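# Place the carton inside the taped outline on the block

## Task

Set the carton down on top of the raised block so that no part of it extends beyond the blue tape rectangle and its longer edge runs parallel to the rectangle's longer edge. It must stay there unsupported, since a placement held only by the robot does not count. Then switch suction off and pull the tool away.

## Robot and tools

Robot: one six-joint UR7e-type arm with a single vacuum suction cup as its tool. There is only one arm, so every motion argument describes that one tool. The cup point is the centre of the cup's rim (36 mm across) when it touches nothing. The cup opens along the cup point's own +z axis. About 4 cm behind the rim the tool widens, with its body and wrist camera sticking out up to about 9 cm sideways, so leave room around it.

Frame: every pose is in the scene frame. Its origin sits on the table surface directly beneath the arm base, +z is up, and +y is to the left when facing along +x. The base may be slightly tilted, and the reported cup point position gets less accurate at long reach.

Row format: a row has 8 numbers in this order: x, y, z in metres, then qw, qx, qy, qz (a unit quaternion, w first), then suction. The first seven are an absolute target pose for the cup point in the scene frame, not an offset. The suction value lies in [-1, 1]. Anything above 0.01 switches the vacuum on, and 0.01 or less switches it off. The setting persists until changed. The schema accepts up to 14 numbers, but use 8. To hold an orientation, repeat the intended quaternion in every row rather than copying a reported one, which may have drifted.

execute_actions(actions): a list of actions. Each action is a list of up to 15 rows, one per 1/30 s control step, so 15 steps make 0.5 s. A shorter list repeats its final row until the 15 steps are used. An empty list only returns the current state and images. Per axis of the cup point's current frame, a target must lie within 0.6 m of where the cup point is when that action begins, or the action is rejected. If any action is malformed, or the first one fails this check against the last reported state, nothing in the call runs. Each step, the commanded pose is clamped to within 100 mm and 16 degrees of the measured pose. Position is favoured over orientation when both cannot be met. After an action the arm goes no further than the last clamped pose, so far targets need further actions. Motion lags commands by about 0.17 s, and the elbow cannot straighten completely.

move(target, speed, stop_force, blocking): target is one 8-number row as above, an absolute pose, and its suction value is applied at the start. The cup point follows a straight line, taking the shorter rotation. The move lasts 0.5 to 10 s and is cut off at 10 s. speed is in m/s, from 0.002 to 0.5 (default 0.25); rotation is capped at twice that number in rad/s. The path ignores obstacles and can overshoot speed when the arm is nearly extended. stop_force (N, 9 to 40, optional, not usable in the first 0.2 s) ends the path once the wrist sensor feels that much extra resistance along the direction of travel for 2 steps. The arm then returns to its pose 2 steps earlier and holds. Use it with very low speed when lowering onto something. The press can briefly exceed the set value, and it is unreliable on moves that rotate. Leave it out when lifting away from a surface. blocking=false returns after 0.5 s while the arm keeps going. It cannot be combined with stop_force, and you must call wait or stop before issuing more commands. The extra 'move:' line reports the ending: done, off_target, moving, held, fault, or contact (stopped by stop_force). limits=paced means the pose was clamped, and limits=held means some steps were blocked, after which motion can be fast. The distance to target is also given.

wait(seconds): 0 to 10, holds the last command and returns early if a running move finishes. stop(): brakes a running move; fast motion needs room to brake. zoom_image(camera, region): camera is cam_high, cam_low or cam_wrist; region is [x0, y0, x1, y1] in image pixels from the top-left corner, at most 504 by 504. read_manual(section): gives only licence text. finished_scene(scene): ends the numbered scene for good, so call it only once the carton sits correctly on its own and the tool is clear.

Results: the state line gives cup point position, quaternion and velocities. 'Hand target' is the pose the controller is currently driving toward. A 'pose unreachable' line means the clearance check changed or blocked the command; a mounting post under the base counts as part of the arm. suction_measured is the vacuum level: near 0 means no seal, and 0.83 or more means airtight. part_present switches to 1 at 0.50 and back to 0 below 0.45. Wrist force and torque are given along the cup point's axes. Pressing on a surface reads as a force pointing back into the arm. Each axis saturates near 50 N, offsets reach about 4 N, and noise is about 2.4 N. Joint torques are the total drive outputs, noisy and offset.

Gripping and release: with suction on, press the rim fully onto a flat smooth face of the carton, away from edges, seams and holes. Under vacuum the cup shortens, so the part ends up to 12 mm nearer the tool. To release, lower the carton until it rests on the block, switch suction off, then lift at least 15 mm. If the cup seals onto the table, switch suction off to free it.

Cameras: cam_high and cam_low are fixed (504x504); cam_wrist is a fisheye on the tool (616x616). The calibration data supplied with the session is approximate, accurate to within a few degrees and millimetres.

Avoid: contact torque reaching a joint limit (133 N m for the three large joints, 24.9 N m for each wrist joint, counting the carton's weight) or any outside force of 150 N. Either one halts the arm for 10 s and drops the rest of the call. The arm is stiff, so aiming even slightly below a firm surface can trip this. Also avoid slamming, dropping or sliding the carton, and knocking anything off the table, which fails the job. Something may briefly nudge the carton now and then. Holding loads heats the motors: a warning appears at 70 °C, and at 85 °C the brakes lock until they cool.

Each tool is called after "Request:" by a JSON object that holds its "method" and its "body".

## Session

Request:
{"method": "execute_actions", "body": {"actions": []}}

Scene clock: 0.00 s.
end_effector_position=(+0.4293, -0.0010, +0.2366) suction_measured=0.00 part_present=0 end_effector_quat_wxyz=(+0.000, +0.001, +1.000, +0.001) end_effector_velocity=(-0.000, +0.000, -0.000) end_effector_angular_velocity=(+0.001, +0.002, +0.000)
Joint positions: [-0.315 -1.722  2.042 -1.891 -1.57   1.255]
Joint velocities: [ 0.     0.    -0.     0.002 -0.     0.   ]
Joint torques (N m, as the arm reports them, + toward a larger angle): no reading
Wrist force (N, on the end effector, along its own x y z axes, offset not removed): no reading
Wrist torque (N m, same axes, about the end effector's origin, offset not removed): no reading
Hand target: +0.429, -0.001, +0.237; +0.000, +0.001, +1.000, +0.001
camera_calibration (this result's frames):
cam_wrist: T_world_to_cam=[[-0.0242166, -0.999688, 0.00607253, 0.00170198], [-0.91524, 0.0246138, 0.402156, 0.317559], [-0.40218, 0.00418103, -0.915551, 0.453002], [0, 0, 0, 1]] pos_world=[0.472872, -0.00800891, 0.287028]

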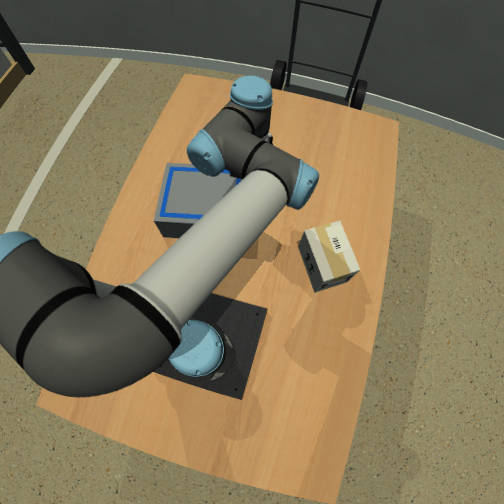

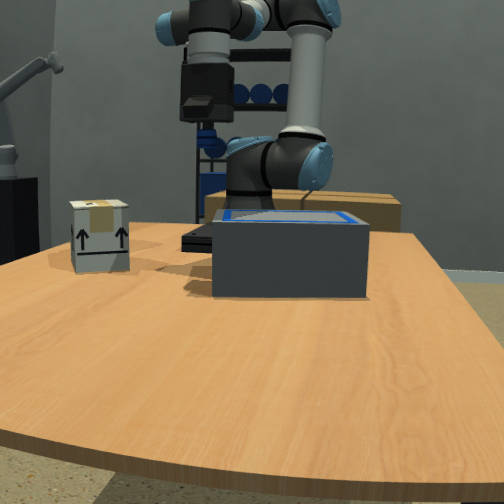

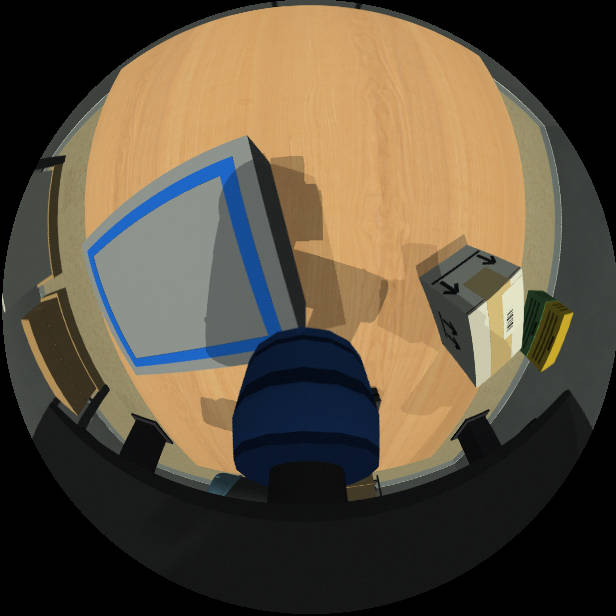

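Request:
{"method": "zoom_image", "body": {"camera": "cam_high", "region": [140, 150, 380, 310]}}

Region (140, 150, 380, 310) of cam_high's 504x504 image, scaled by 2.100, with more detail than that image has.

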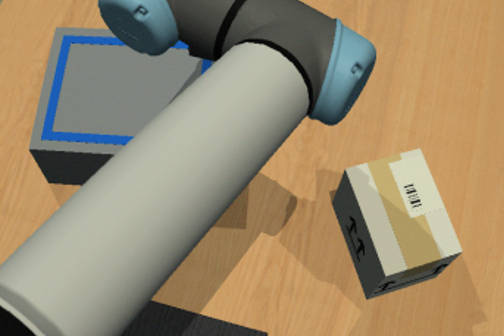

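Request:
{"method": "move", "body": {"target": [0.385,-0.27,0.30,0,-0.284,0.959,0,-1]}}

Scene clock: 12.63 s.
end_effector_position=(+0.3853, -0.2700, +0.2999) suction_measured=0.00 part_present=0 end_effector_quat_wxyz=(+0.000, -0.284, +0.959, -0.000) end_effector_velocity=(-0.000, -0.002, +0.000) end_effector_angular_velocity=(+0.002, +0.002, +0.007)
Joint positions: [-0.895 -1.655  1.818 -1.735 -1.571  0.097]
Joint velocities: [-0.003  0.004 -0.005  0.004 -0.001 -0.01 ]
Joint torques (N m, as the arm reports them, + toward a larger angle): [ -8.14  -9.7  -31.81  -1.07   1.23  -2.79]
Wrist force (N, on the end effector, along its own x y z axes, offset not removed): [1.1 -0.9 2.9]
Wrist torque (N m, same axes, about the end effector's origin, offset not removed): [-0.19 -0.12 -0.23]
Hand target: +0.385, -0.270, +0.300; +0.000, -0.284, +0.959, -0.000
Off the commanded pose: 0.000 m, 0 deg.
move: done
camera_calibration (this result's frames):
cam_wrist: T_world_to_cam=[[0.525304, -0.850879, 0.00780642, -0.44078], [-0.780674, -0.478272, 0.402249, 0.0707632], [-0.338532, -0.217398, -0.915497, 0.410056], [0, 0, 0, 1]] pos_world=[0.425604, -0.252061, 0.350382]

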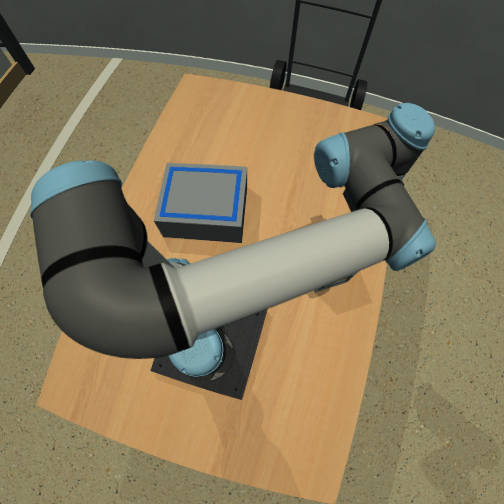

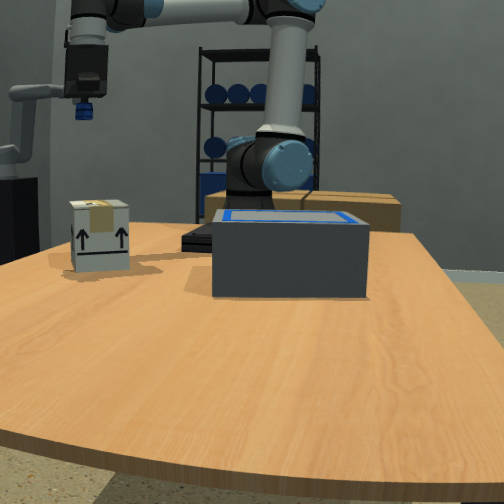

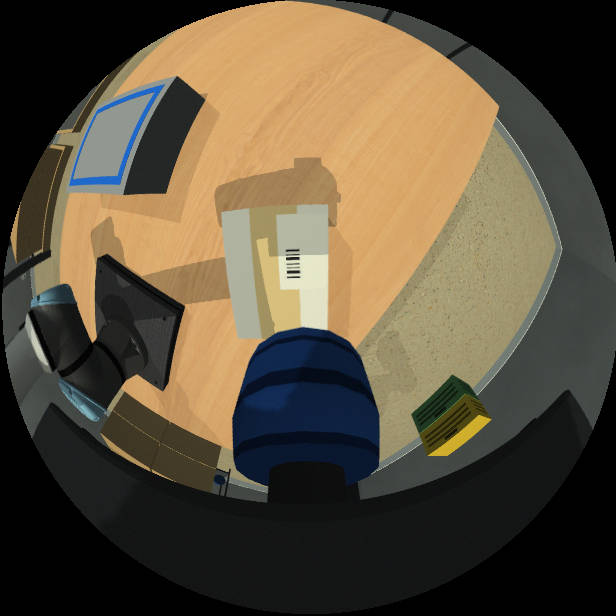

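Request:
{"method": "move", "body": {"target": [0.349,-0.257,0.17,0,-0.284,0.959,0,-1]}}

Scene clock: 20.57 s.
end_effector_position=(+0.3489, -0.2569, +0.1702) suction_measured=0.00 part_present=0 end_effector_quat_wxyz=(-0.000, -0.284, +0.959, +0.000) end_effector_velocity=(-0.001, -0.000, -0.002) end_effector_angular_velocity=(-0.001, +0.001, -0.000)
Joint positions: [-0.944 -1.638  2.155 -2.088 -1.571  0.048]
Joint velocities: [-0.001  0.002  0.004 -0.007 -0.002 -0.   ]
Joint torques (N m, as the arm reports them, + toward a larger angle): [ -7.01  -8.13 -12.73  -3.35   1.34  -3.13]
Wrist force (N, on the end effector, along its own x y z axes, offset not removed): [3.1 2.0 -4.0]
Wrist torque (N m, same axes, about the end effector's origin, offset not removed): [0.14 -0.53 -0.19]
Hand target: +0.349, -0.257, +0.170; +0.000, -0.284, +0.959, -0.000
Off the commanded pose: 0.000 m, 0 deg.
move: done
camera_calibration (this result's frames):
cam_wrist: T_world_to_cam=[[0.525815, -0.850569, 0.007144, -0.409423], [-0.780239, -0.478959, 0.402276, 0.100499], [-0.338742, -0.217097, -0.915491, 0.282037], [0, 0, 0, 1]] pos_world=[0.389232, -0.238878, 0.220699]

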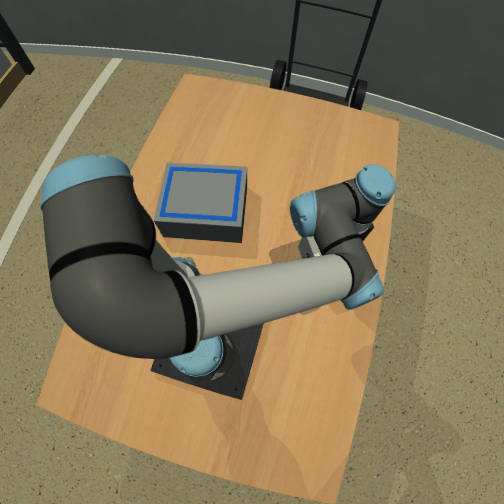

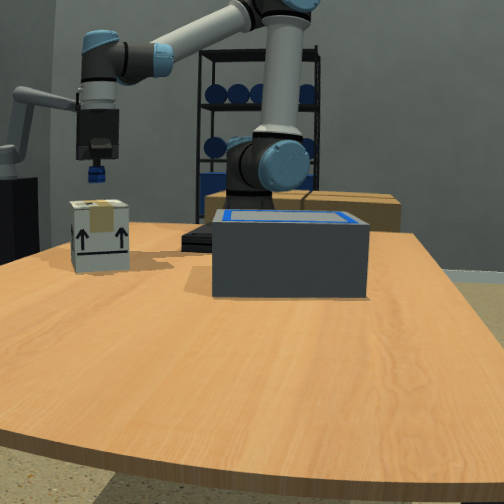

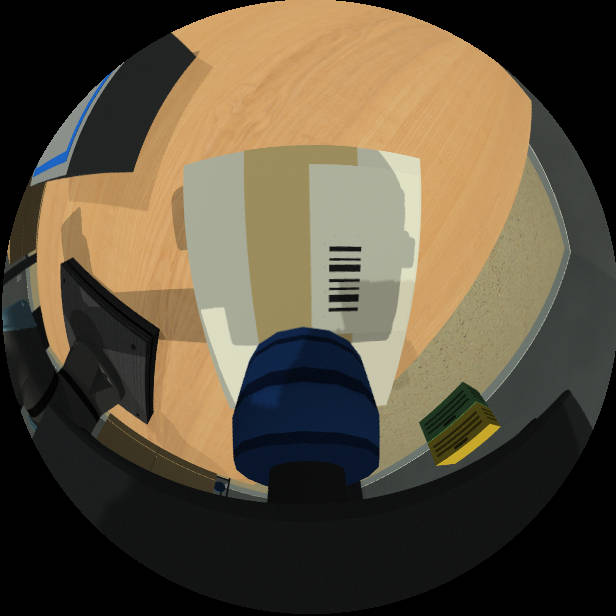

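Request:
{"method": "move", "body": {"target": [0.349,-0.257,0.06,0,-0.284,0.959,0,1], "speed": 0.02, "stop_force": 10}}

Request:
{"method": "move", "body": {"target": [0.349,-0.257,0.27,0,-0.284,0.959,0,1], "speed": 0.15}}

Request:
{"method": "zoom_image", "body": {"camera": "cam_high", "region": [140, 150, 270, 250]}}

Scene clock: 37.27 s.
end_effector_position=(+0.3496, -0.2578, +0.1144) suction_measured=0.89 part_present=1 end_effector_quat_wxyz=(+0.001, -0.284, +0.959, -0.002) end_effector_velocity=(-0.001, +0.000, -0.001) end_effector_angular_velocity=(+0.002, +0.002, -0.000)
Joint positions: [-0.944 -1.545  2.239 -2.27  -1.571  0.048]
Joint velocities: [-0.001  0.001  0.     0.001 -0.001 -0.001]
Joint torques (N m, as the arm reports them, + toward a larger angle): [  0.2  -21.13 -16.45  -2.37  -0.24   0.16]
Wrist force (N, on the end effector, along its own x y z axes, offset not removed): [-0.2 8.2 -28.8]
Wrist torque (N m, same axes, about the end effector's origin, offset not removed): [0.05 -0.19 -0.17]
Hand target: +0.350, -0.258, +0.114; +0.001, -0.284, +0.959, -0.002
Off the commanded pose: 0.054 m, 0 deg.
FORCE FAULT: contact force on the arm reached its limit, and the arm stopped for 10 seconds. The contact can be on any part of the arm, not only on its tool. That time counts as 20 of the actions that you can send in this scene. The arm's remaining commands of this call were not run. The arm holds still and accepts commands again. Move the arm away from the contact; if what it grips holds it there, let go first. Pushing or pulling that hard again can fault the arm again.
move: fault (stop_force had ended the path)
camera_calibration (this result's frames):
cam_wrist: T_world_to_cam=[[0.525792, -0.850527, 0.0120801, -0.410776], [-0.781414, -0.477358, 0.401898, 0.123892], [-0.336059, -0.220754, -0.915605, 0.229096], [0, 0, 0, 1]] pos_world=[0.389783, -0.239661, 0.164932]

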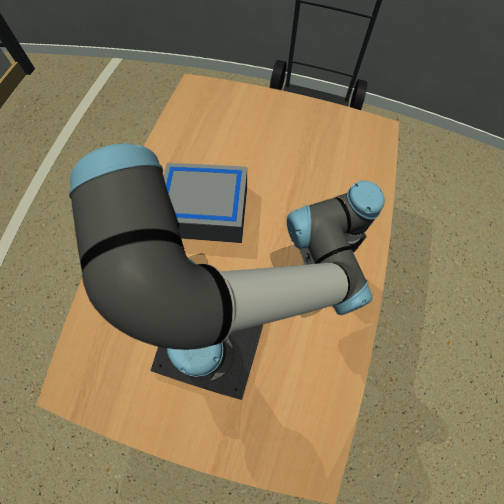

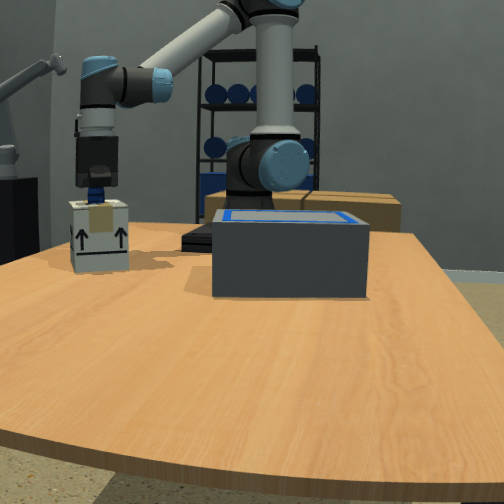

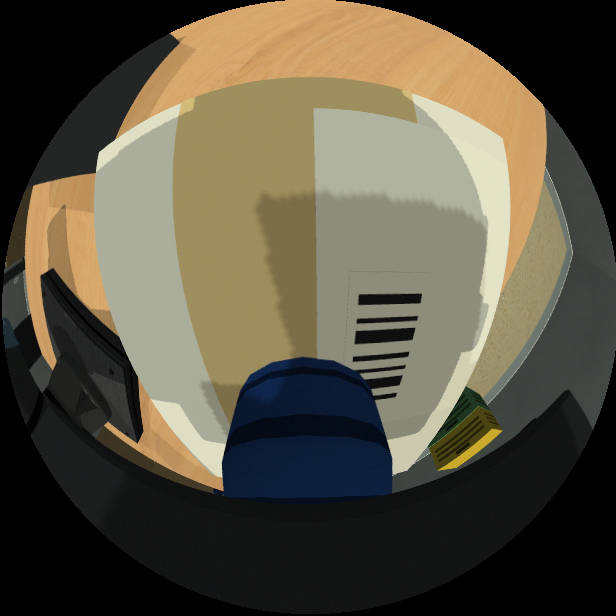

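not run: a fault stop came before this call.

Region (140, 150, 270, 250) of cam_high's 504x504 image, scaled by 3.877, with more detail than that image has; it fills the top 388 rows of this view, and the rest is white.

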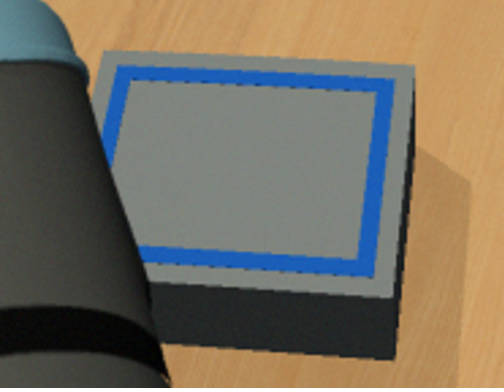

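Request:
{"method": "move", "body": {"target": [0.349,-0.257,0.27,0,-0.284,0.959,0,1], "speed": 0.15}}

Request:
{"method": "move", "body": {"target": [0.415,0.139,0.27,0,-0.783,0.622,0,1], "speed": 0.25}}

Request:
{"method": "move", "body": {"target": [0.415,0.139,0.237,0,-0.783,0.622,0,1], "speed": 0.03}}

Request:
{"method": "move", "body": {"target": [0.415,0.139,0.41,0,-0.783,0.622,0,-1], "speed": 0.08}}

Scene clock: 52.80 s.
end_effector_position=(+0.3492, -0.2572, +0.2697) suction_measured=0.89 part_present=1 end_effector_quat_wxyz=(+0.000, -0.284, +0.959, -0.000) end_effector_velocity=(+0.000, +0.000, +0.002) end_effector_angular_velocity=(+0.002, -0.000, -0.000)
Joint positions: [-0.944 -1.734  1.965 -1.802 -1.571  0.048]
Joint velocities: [-0.    -0.    -0.006  0.007  0.001 -0.   ]
Joint torques (N m, as the arm reports them, + toward a larger angle): [ -7.43 -33.66 -34.17  -2.1   -0.08  -2.96]
Wrist force (N, on the end effector, along its own x y z axes, offset not removed): [-0.9 -0.4 10.8]
Wrist torque (N m, same axes, about the end effector's origin, offset not removed): [-0.05 0.13 -0.11]
Hand target: +0.349, -0.257, +0.270; +0.000, -0.284, +0.959, -0.000
Off the commanded pose: 0.000 m, 0 deg.
move: done
camera_calibration (this result's frames):
cam_wrist: T_world_to_cam=[[0.525851, -0.850545, 0.00731995, -0.41061], [-0.780288, -0.478953, 0.402187, 0.060593], [-0.338572, -0.217202, -0.915528, 0.373075], [0, 0, 0, 1]] pos_world=[0.389513, -0.239189, 0.320197]

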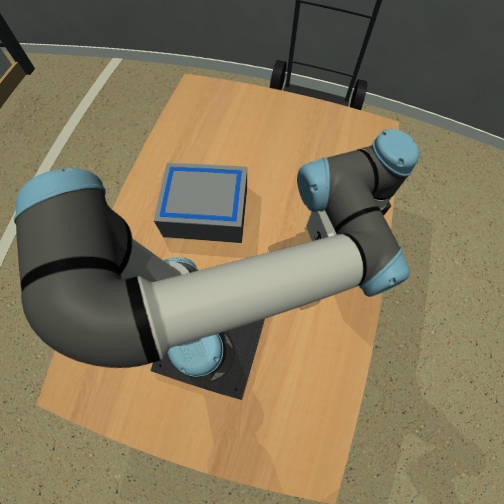

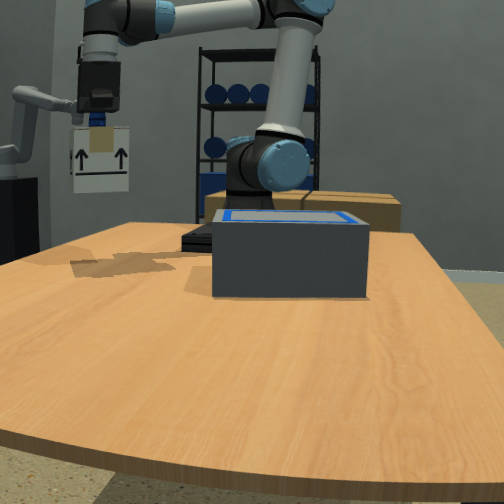

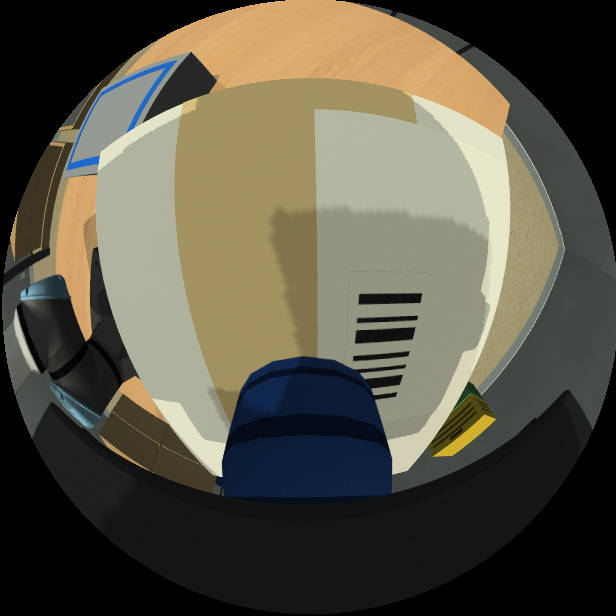

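Scene clock: 55.80 s.
end_effector_position=(+0.4146, +0.1391, +0.2700) suction_measured=0.89 part_present=1 end_effector_quat_wxyz=(+0.000, +0.783, -0.622, -0.000) end_effector_velocity=(+0.001, +0.002, +0.000) end_effector_angular_velocity=(-0.001, +0.000, +0.006)
Joint positions: [ 0.017 -1.724  1.955 -1.802 -1.571 -0.213]
Joint velocities: [ 0.005  0.004 -0.003 -0.    -0.001 -0.001]
Joint torques (N m, as the arm reports them, + toward a larger angle): [  6.93  -9.52 -33.55  -4.75  -1.65  -2.83]
Wrist force (N, on the end effector, along its own x y z axes, offset not removed): [-0.8 -1.1 9.5]
Wrist torque (N m, same axes, about the end effector's origin, offset not removed): [-0.12 0.04 -0.17]
Hand target: +0.415, +0.139, +0.270; +0.000, +0.783, -0.622, -0.000
Off the commanded pose: 0.000 m, 0 deg.
move: done
camera_calibration (this result's frames):
cam_wrist: T_world_to_cam=[[0.978931, 0.204079, 0.00679134, -0.442409], [0.18421, -0.896996, 0.401826, -0.040278], [0.088096, -0.392109, -0.915691, 0.329036], [0, 0, 0, 1]] pos_world=[0.411521, 0.183175, 0.320485]

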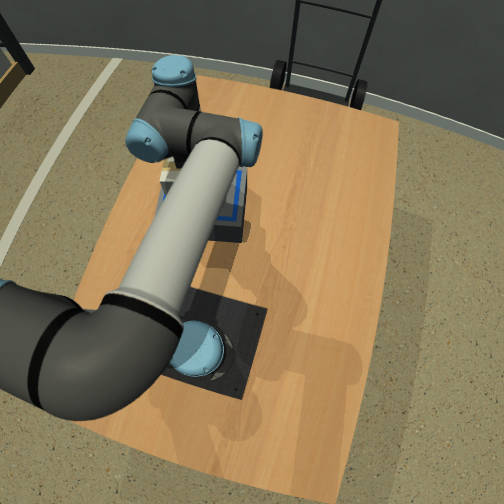

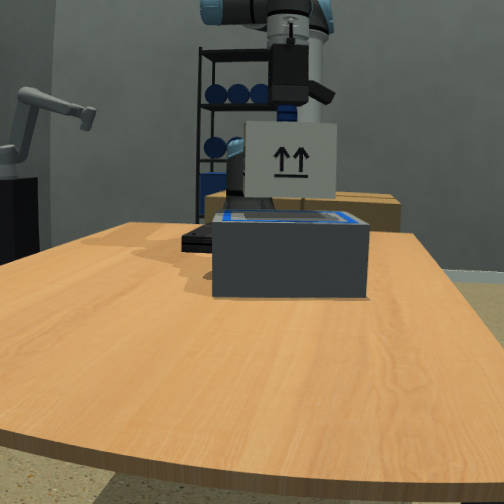

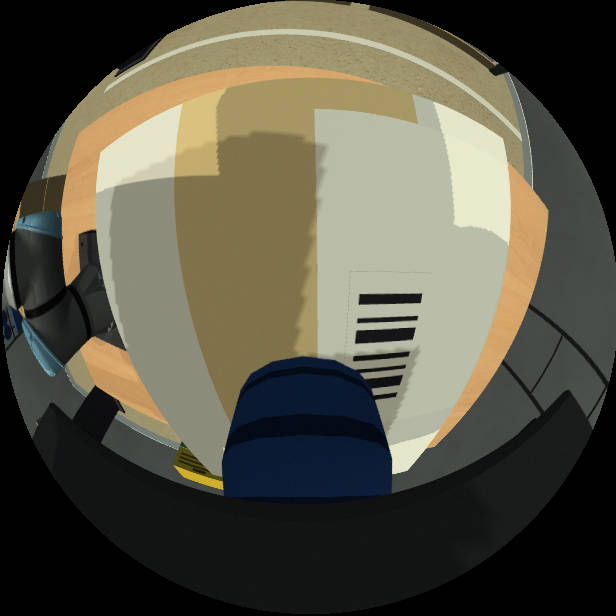

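Scene clock: 57.23 s.
end_effector_position=(+0.4149, +0.1390, +0.2372) suction_measured=0.89 part_present=1 end_effector_quat_wxyz=(+0.000, +0.783, -0.622, -0.000) end_effector_velocity=(+0.000, +0.000, -0.003) end_effector_angular_velocity=(-0.000, +0.002, +0.001)
Joint positions: [ 0.017 -1.7    2.023 -1.893 -1.571 -0.214]
Joint velocities: [ 0.     0.004  0.004 -0.006 -0.    -0.001]
Joint torques (N m, as the arm reports them, + toward a larger angle): [ -6.57 -11.55 -17.4   -4.91  -1.62  -2.8 ]
Wrist force (N, on the end effector, along its own x y z axes, offset not removed): [0.1 -2.7 11.6]
Wrist torque (N m, same axes, about the end effector's origin, offset not removed): [-0.41 -0.10 -0.17]
Hand target: +0.415, +0.139, +0.237; +0.000, +0.783, -0.622, -0.000
Off the commanded pose: 0.000 m, 0 deg.
move: done
camera_calibration (this result's frames):
cam_wrist: T_world_to_cam=[[0.978821, 0.204589, 0.00720876, -0.442588], [0.184474, -0.896756, 0.402242, -0.0275154], [0.0887588, -0.392393, -0.915505, 0.298641], [0, 0, 0, 1]] pos_world=[0.411783, 0.183059, 0.287666]

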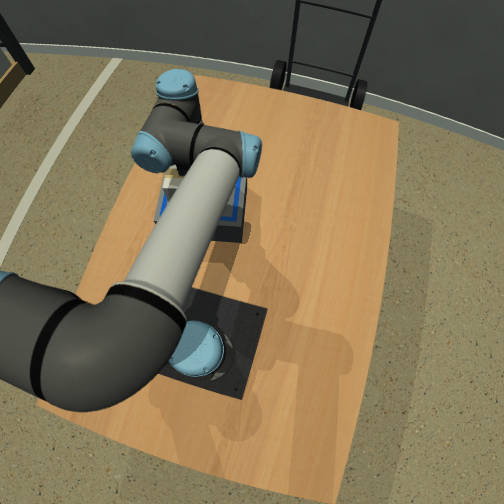

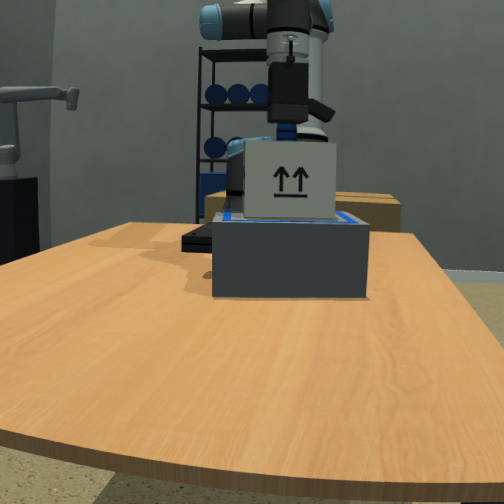

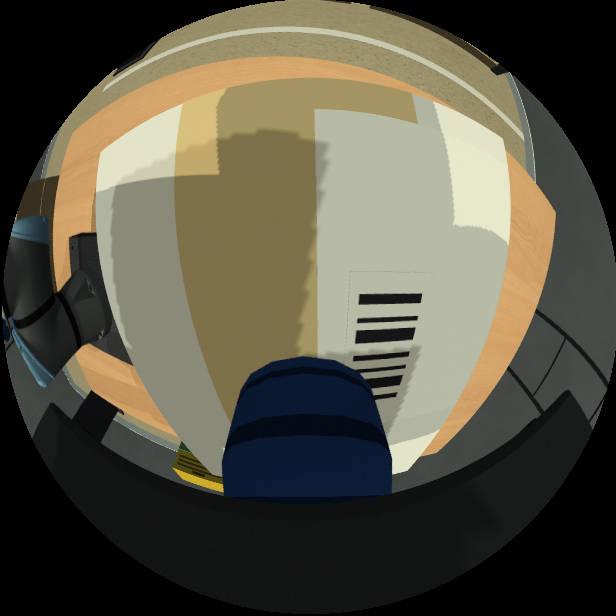

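Scene clock: 59.83 s.
end_effector_position=(+0.4153, +0.1390, +0.4098) suction_measured=0.00 part_present=0 end_effector_quat_wxyz=(-0.000, +0.783, -0.622, -0.000) end_effector_velocity=(+0.000, +0.000, +0.002) end_effector_angular_velocity=(+0.001, -0.000, +0.002)
Joint positions: [ 0.017 -1.74   1.61  -1.441 -1.571 -0.214]
Joint velocities: [ 0.001  0.001 -0.006  0.004  0.001 -0.001]
Joint torques (N m, as the arm reports them, + toward a larger angle): [  7.86  -4.98 -26.55  -1.34  -0.46   3.07]
Wrist force (N, on the end effector, along its own x y z axes, offset not removed): [0.6 -0.9 2.4]
Wrist torque (N m, same axes, about the end effector's origin, offset not removed): [-0.15 -0.21 -0.16]
Hand target: +0.415, +0.139, +0.410; -0.000, +0.783, -0.622, +0.000
Off the commanded pose: 0.000 m, 0 deg.
move: done
camera_calibration (this result's frames):
cam_wrist: T_world_to_cam=[[0.97882, 0.204594, 0.00729279, -0.444187], [0.18445, -0.896785, 0.402188, -0.0969509], [0.0888252, -0.392324, -0.915528, 0.456625], [0, 0, 0, 1]] pos_world=[0.412102, 0.183079, 0.460285]

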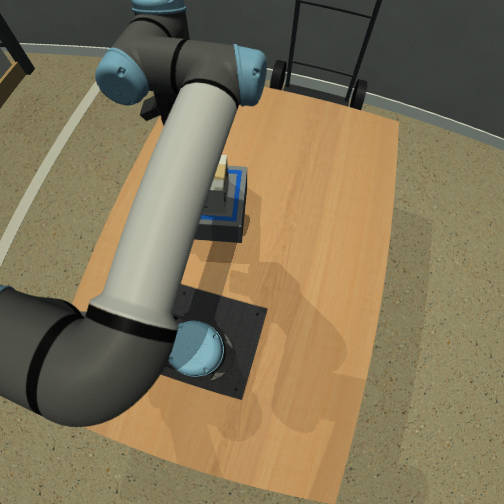

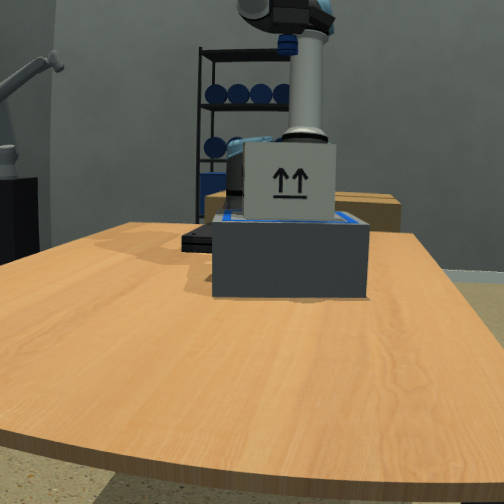

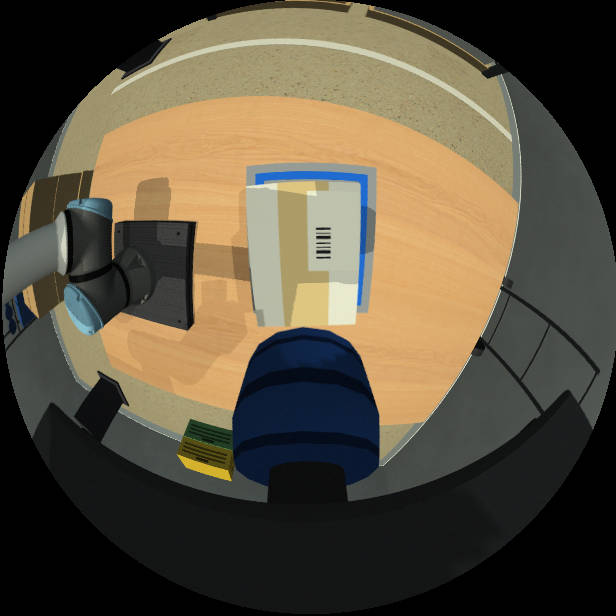

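Request:
{"method": "finished_scene", "body": {"scene": 2}}

The scene is finished: the task was done.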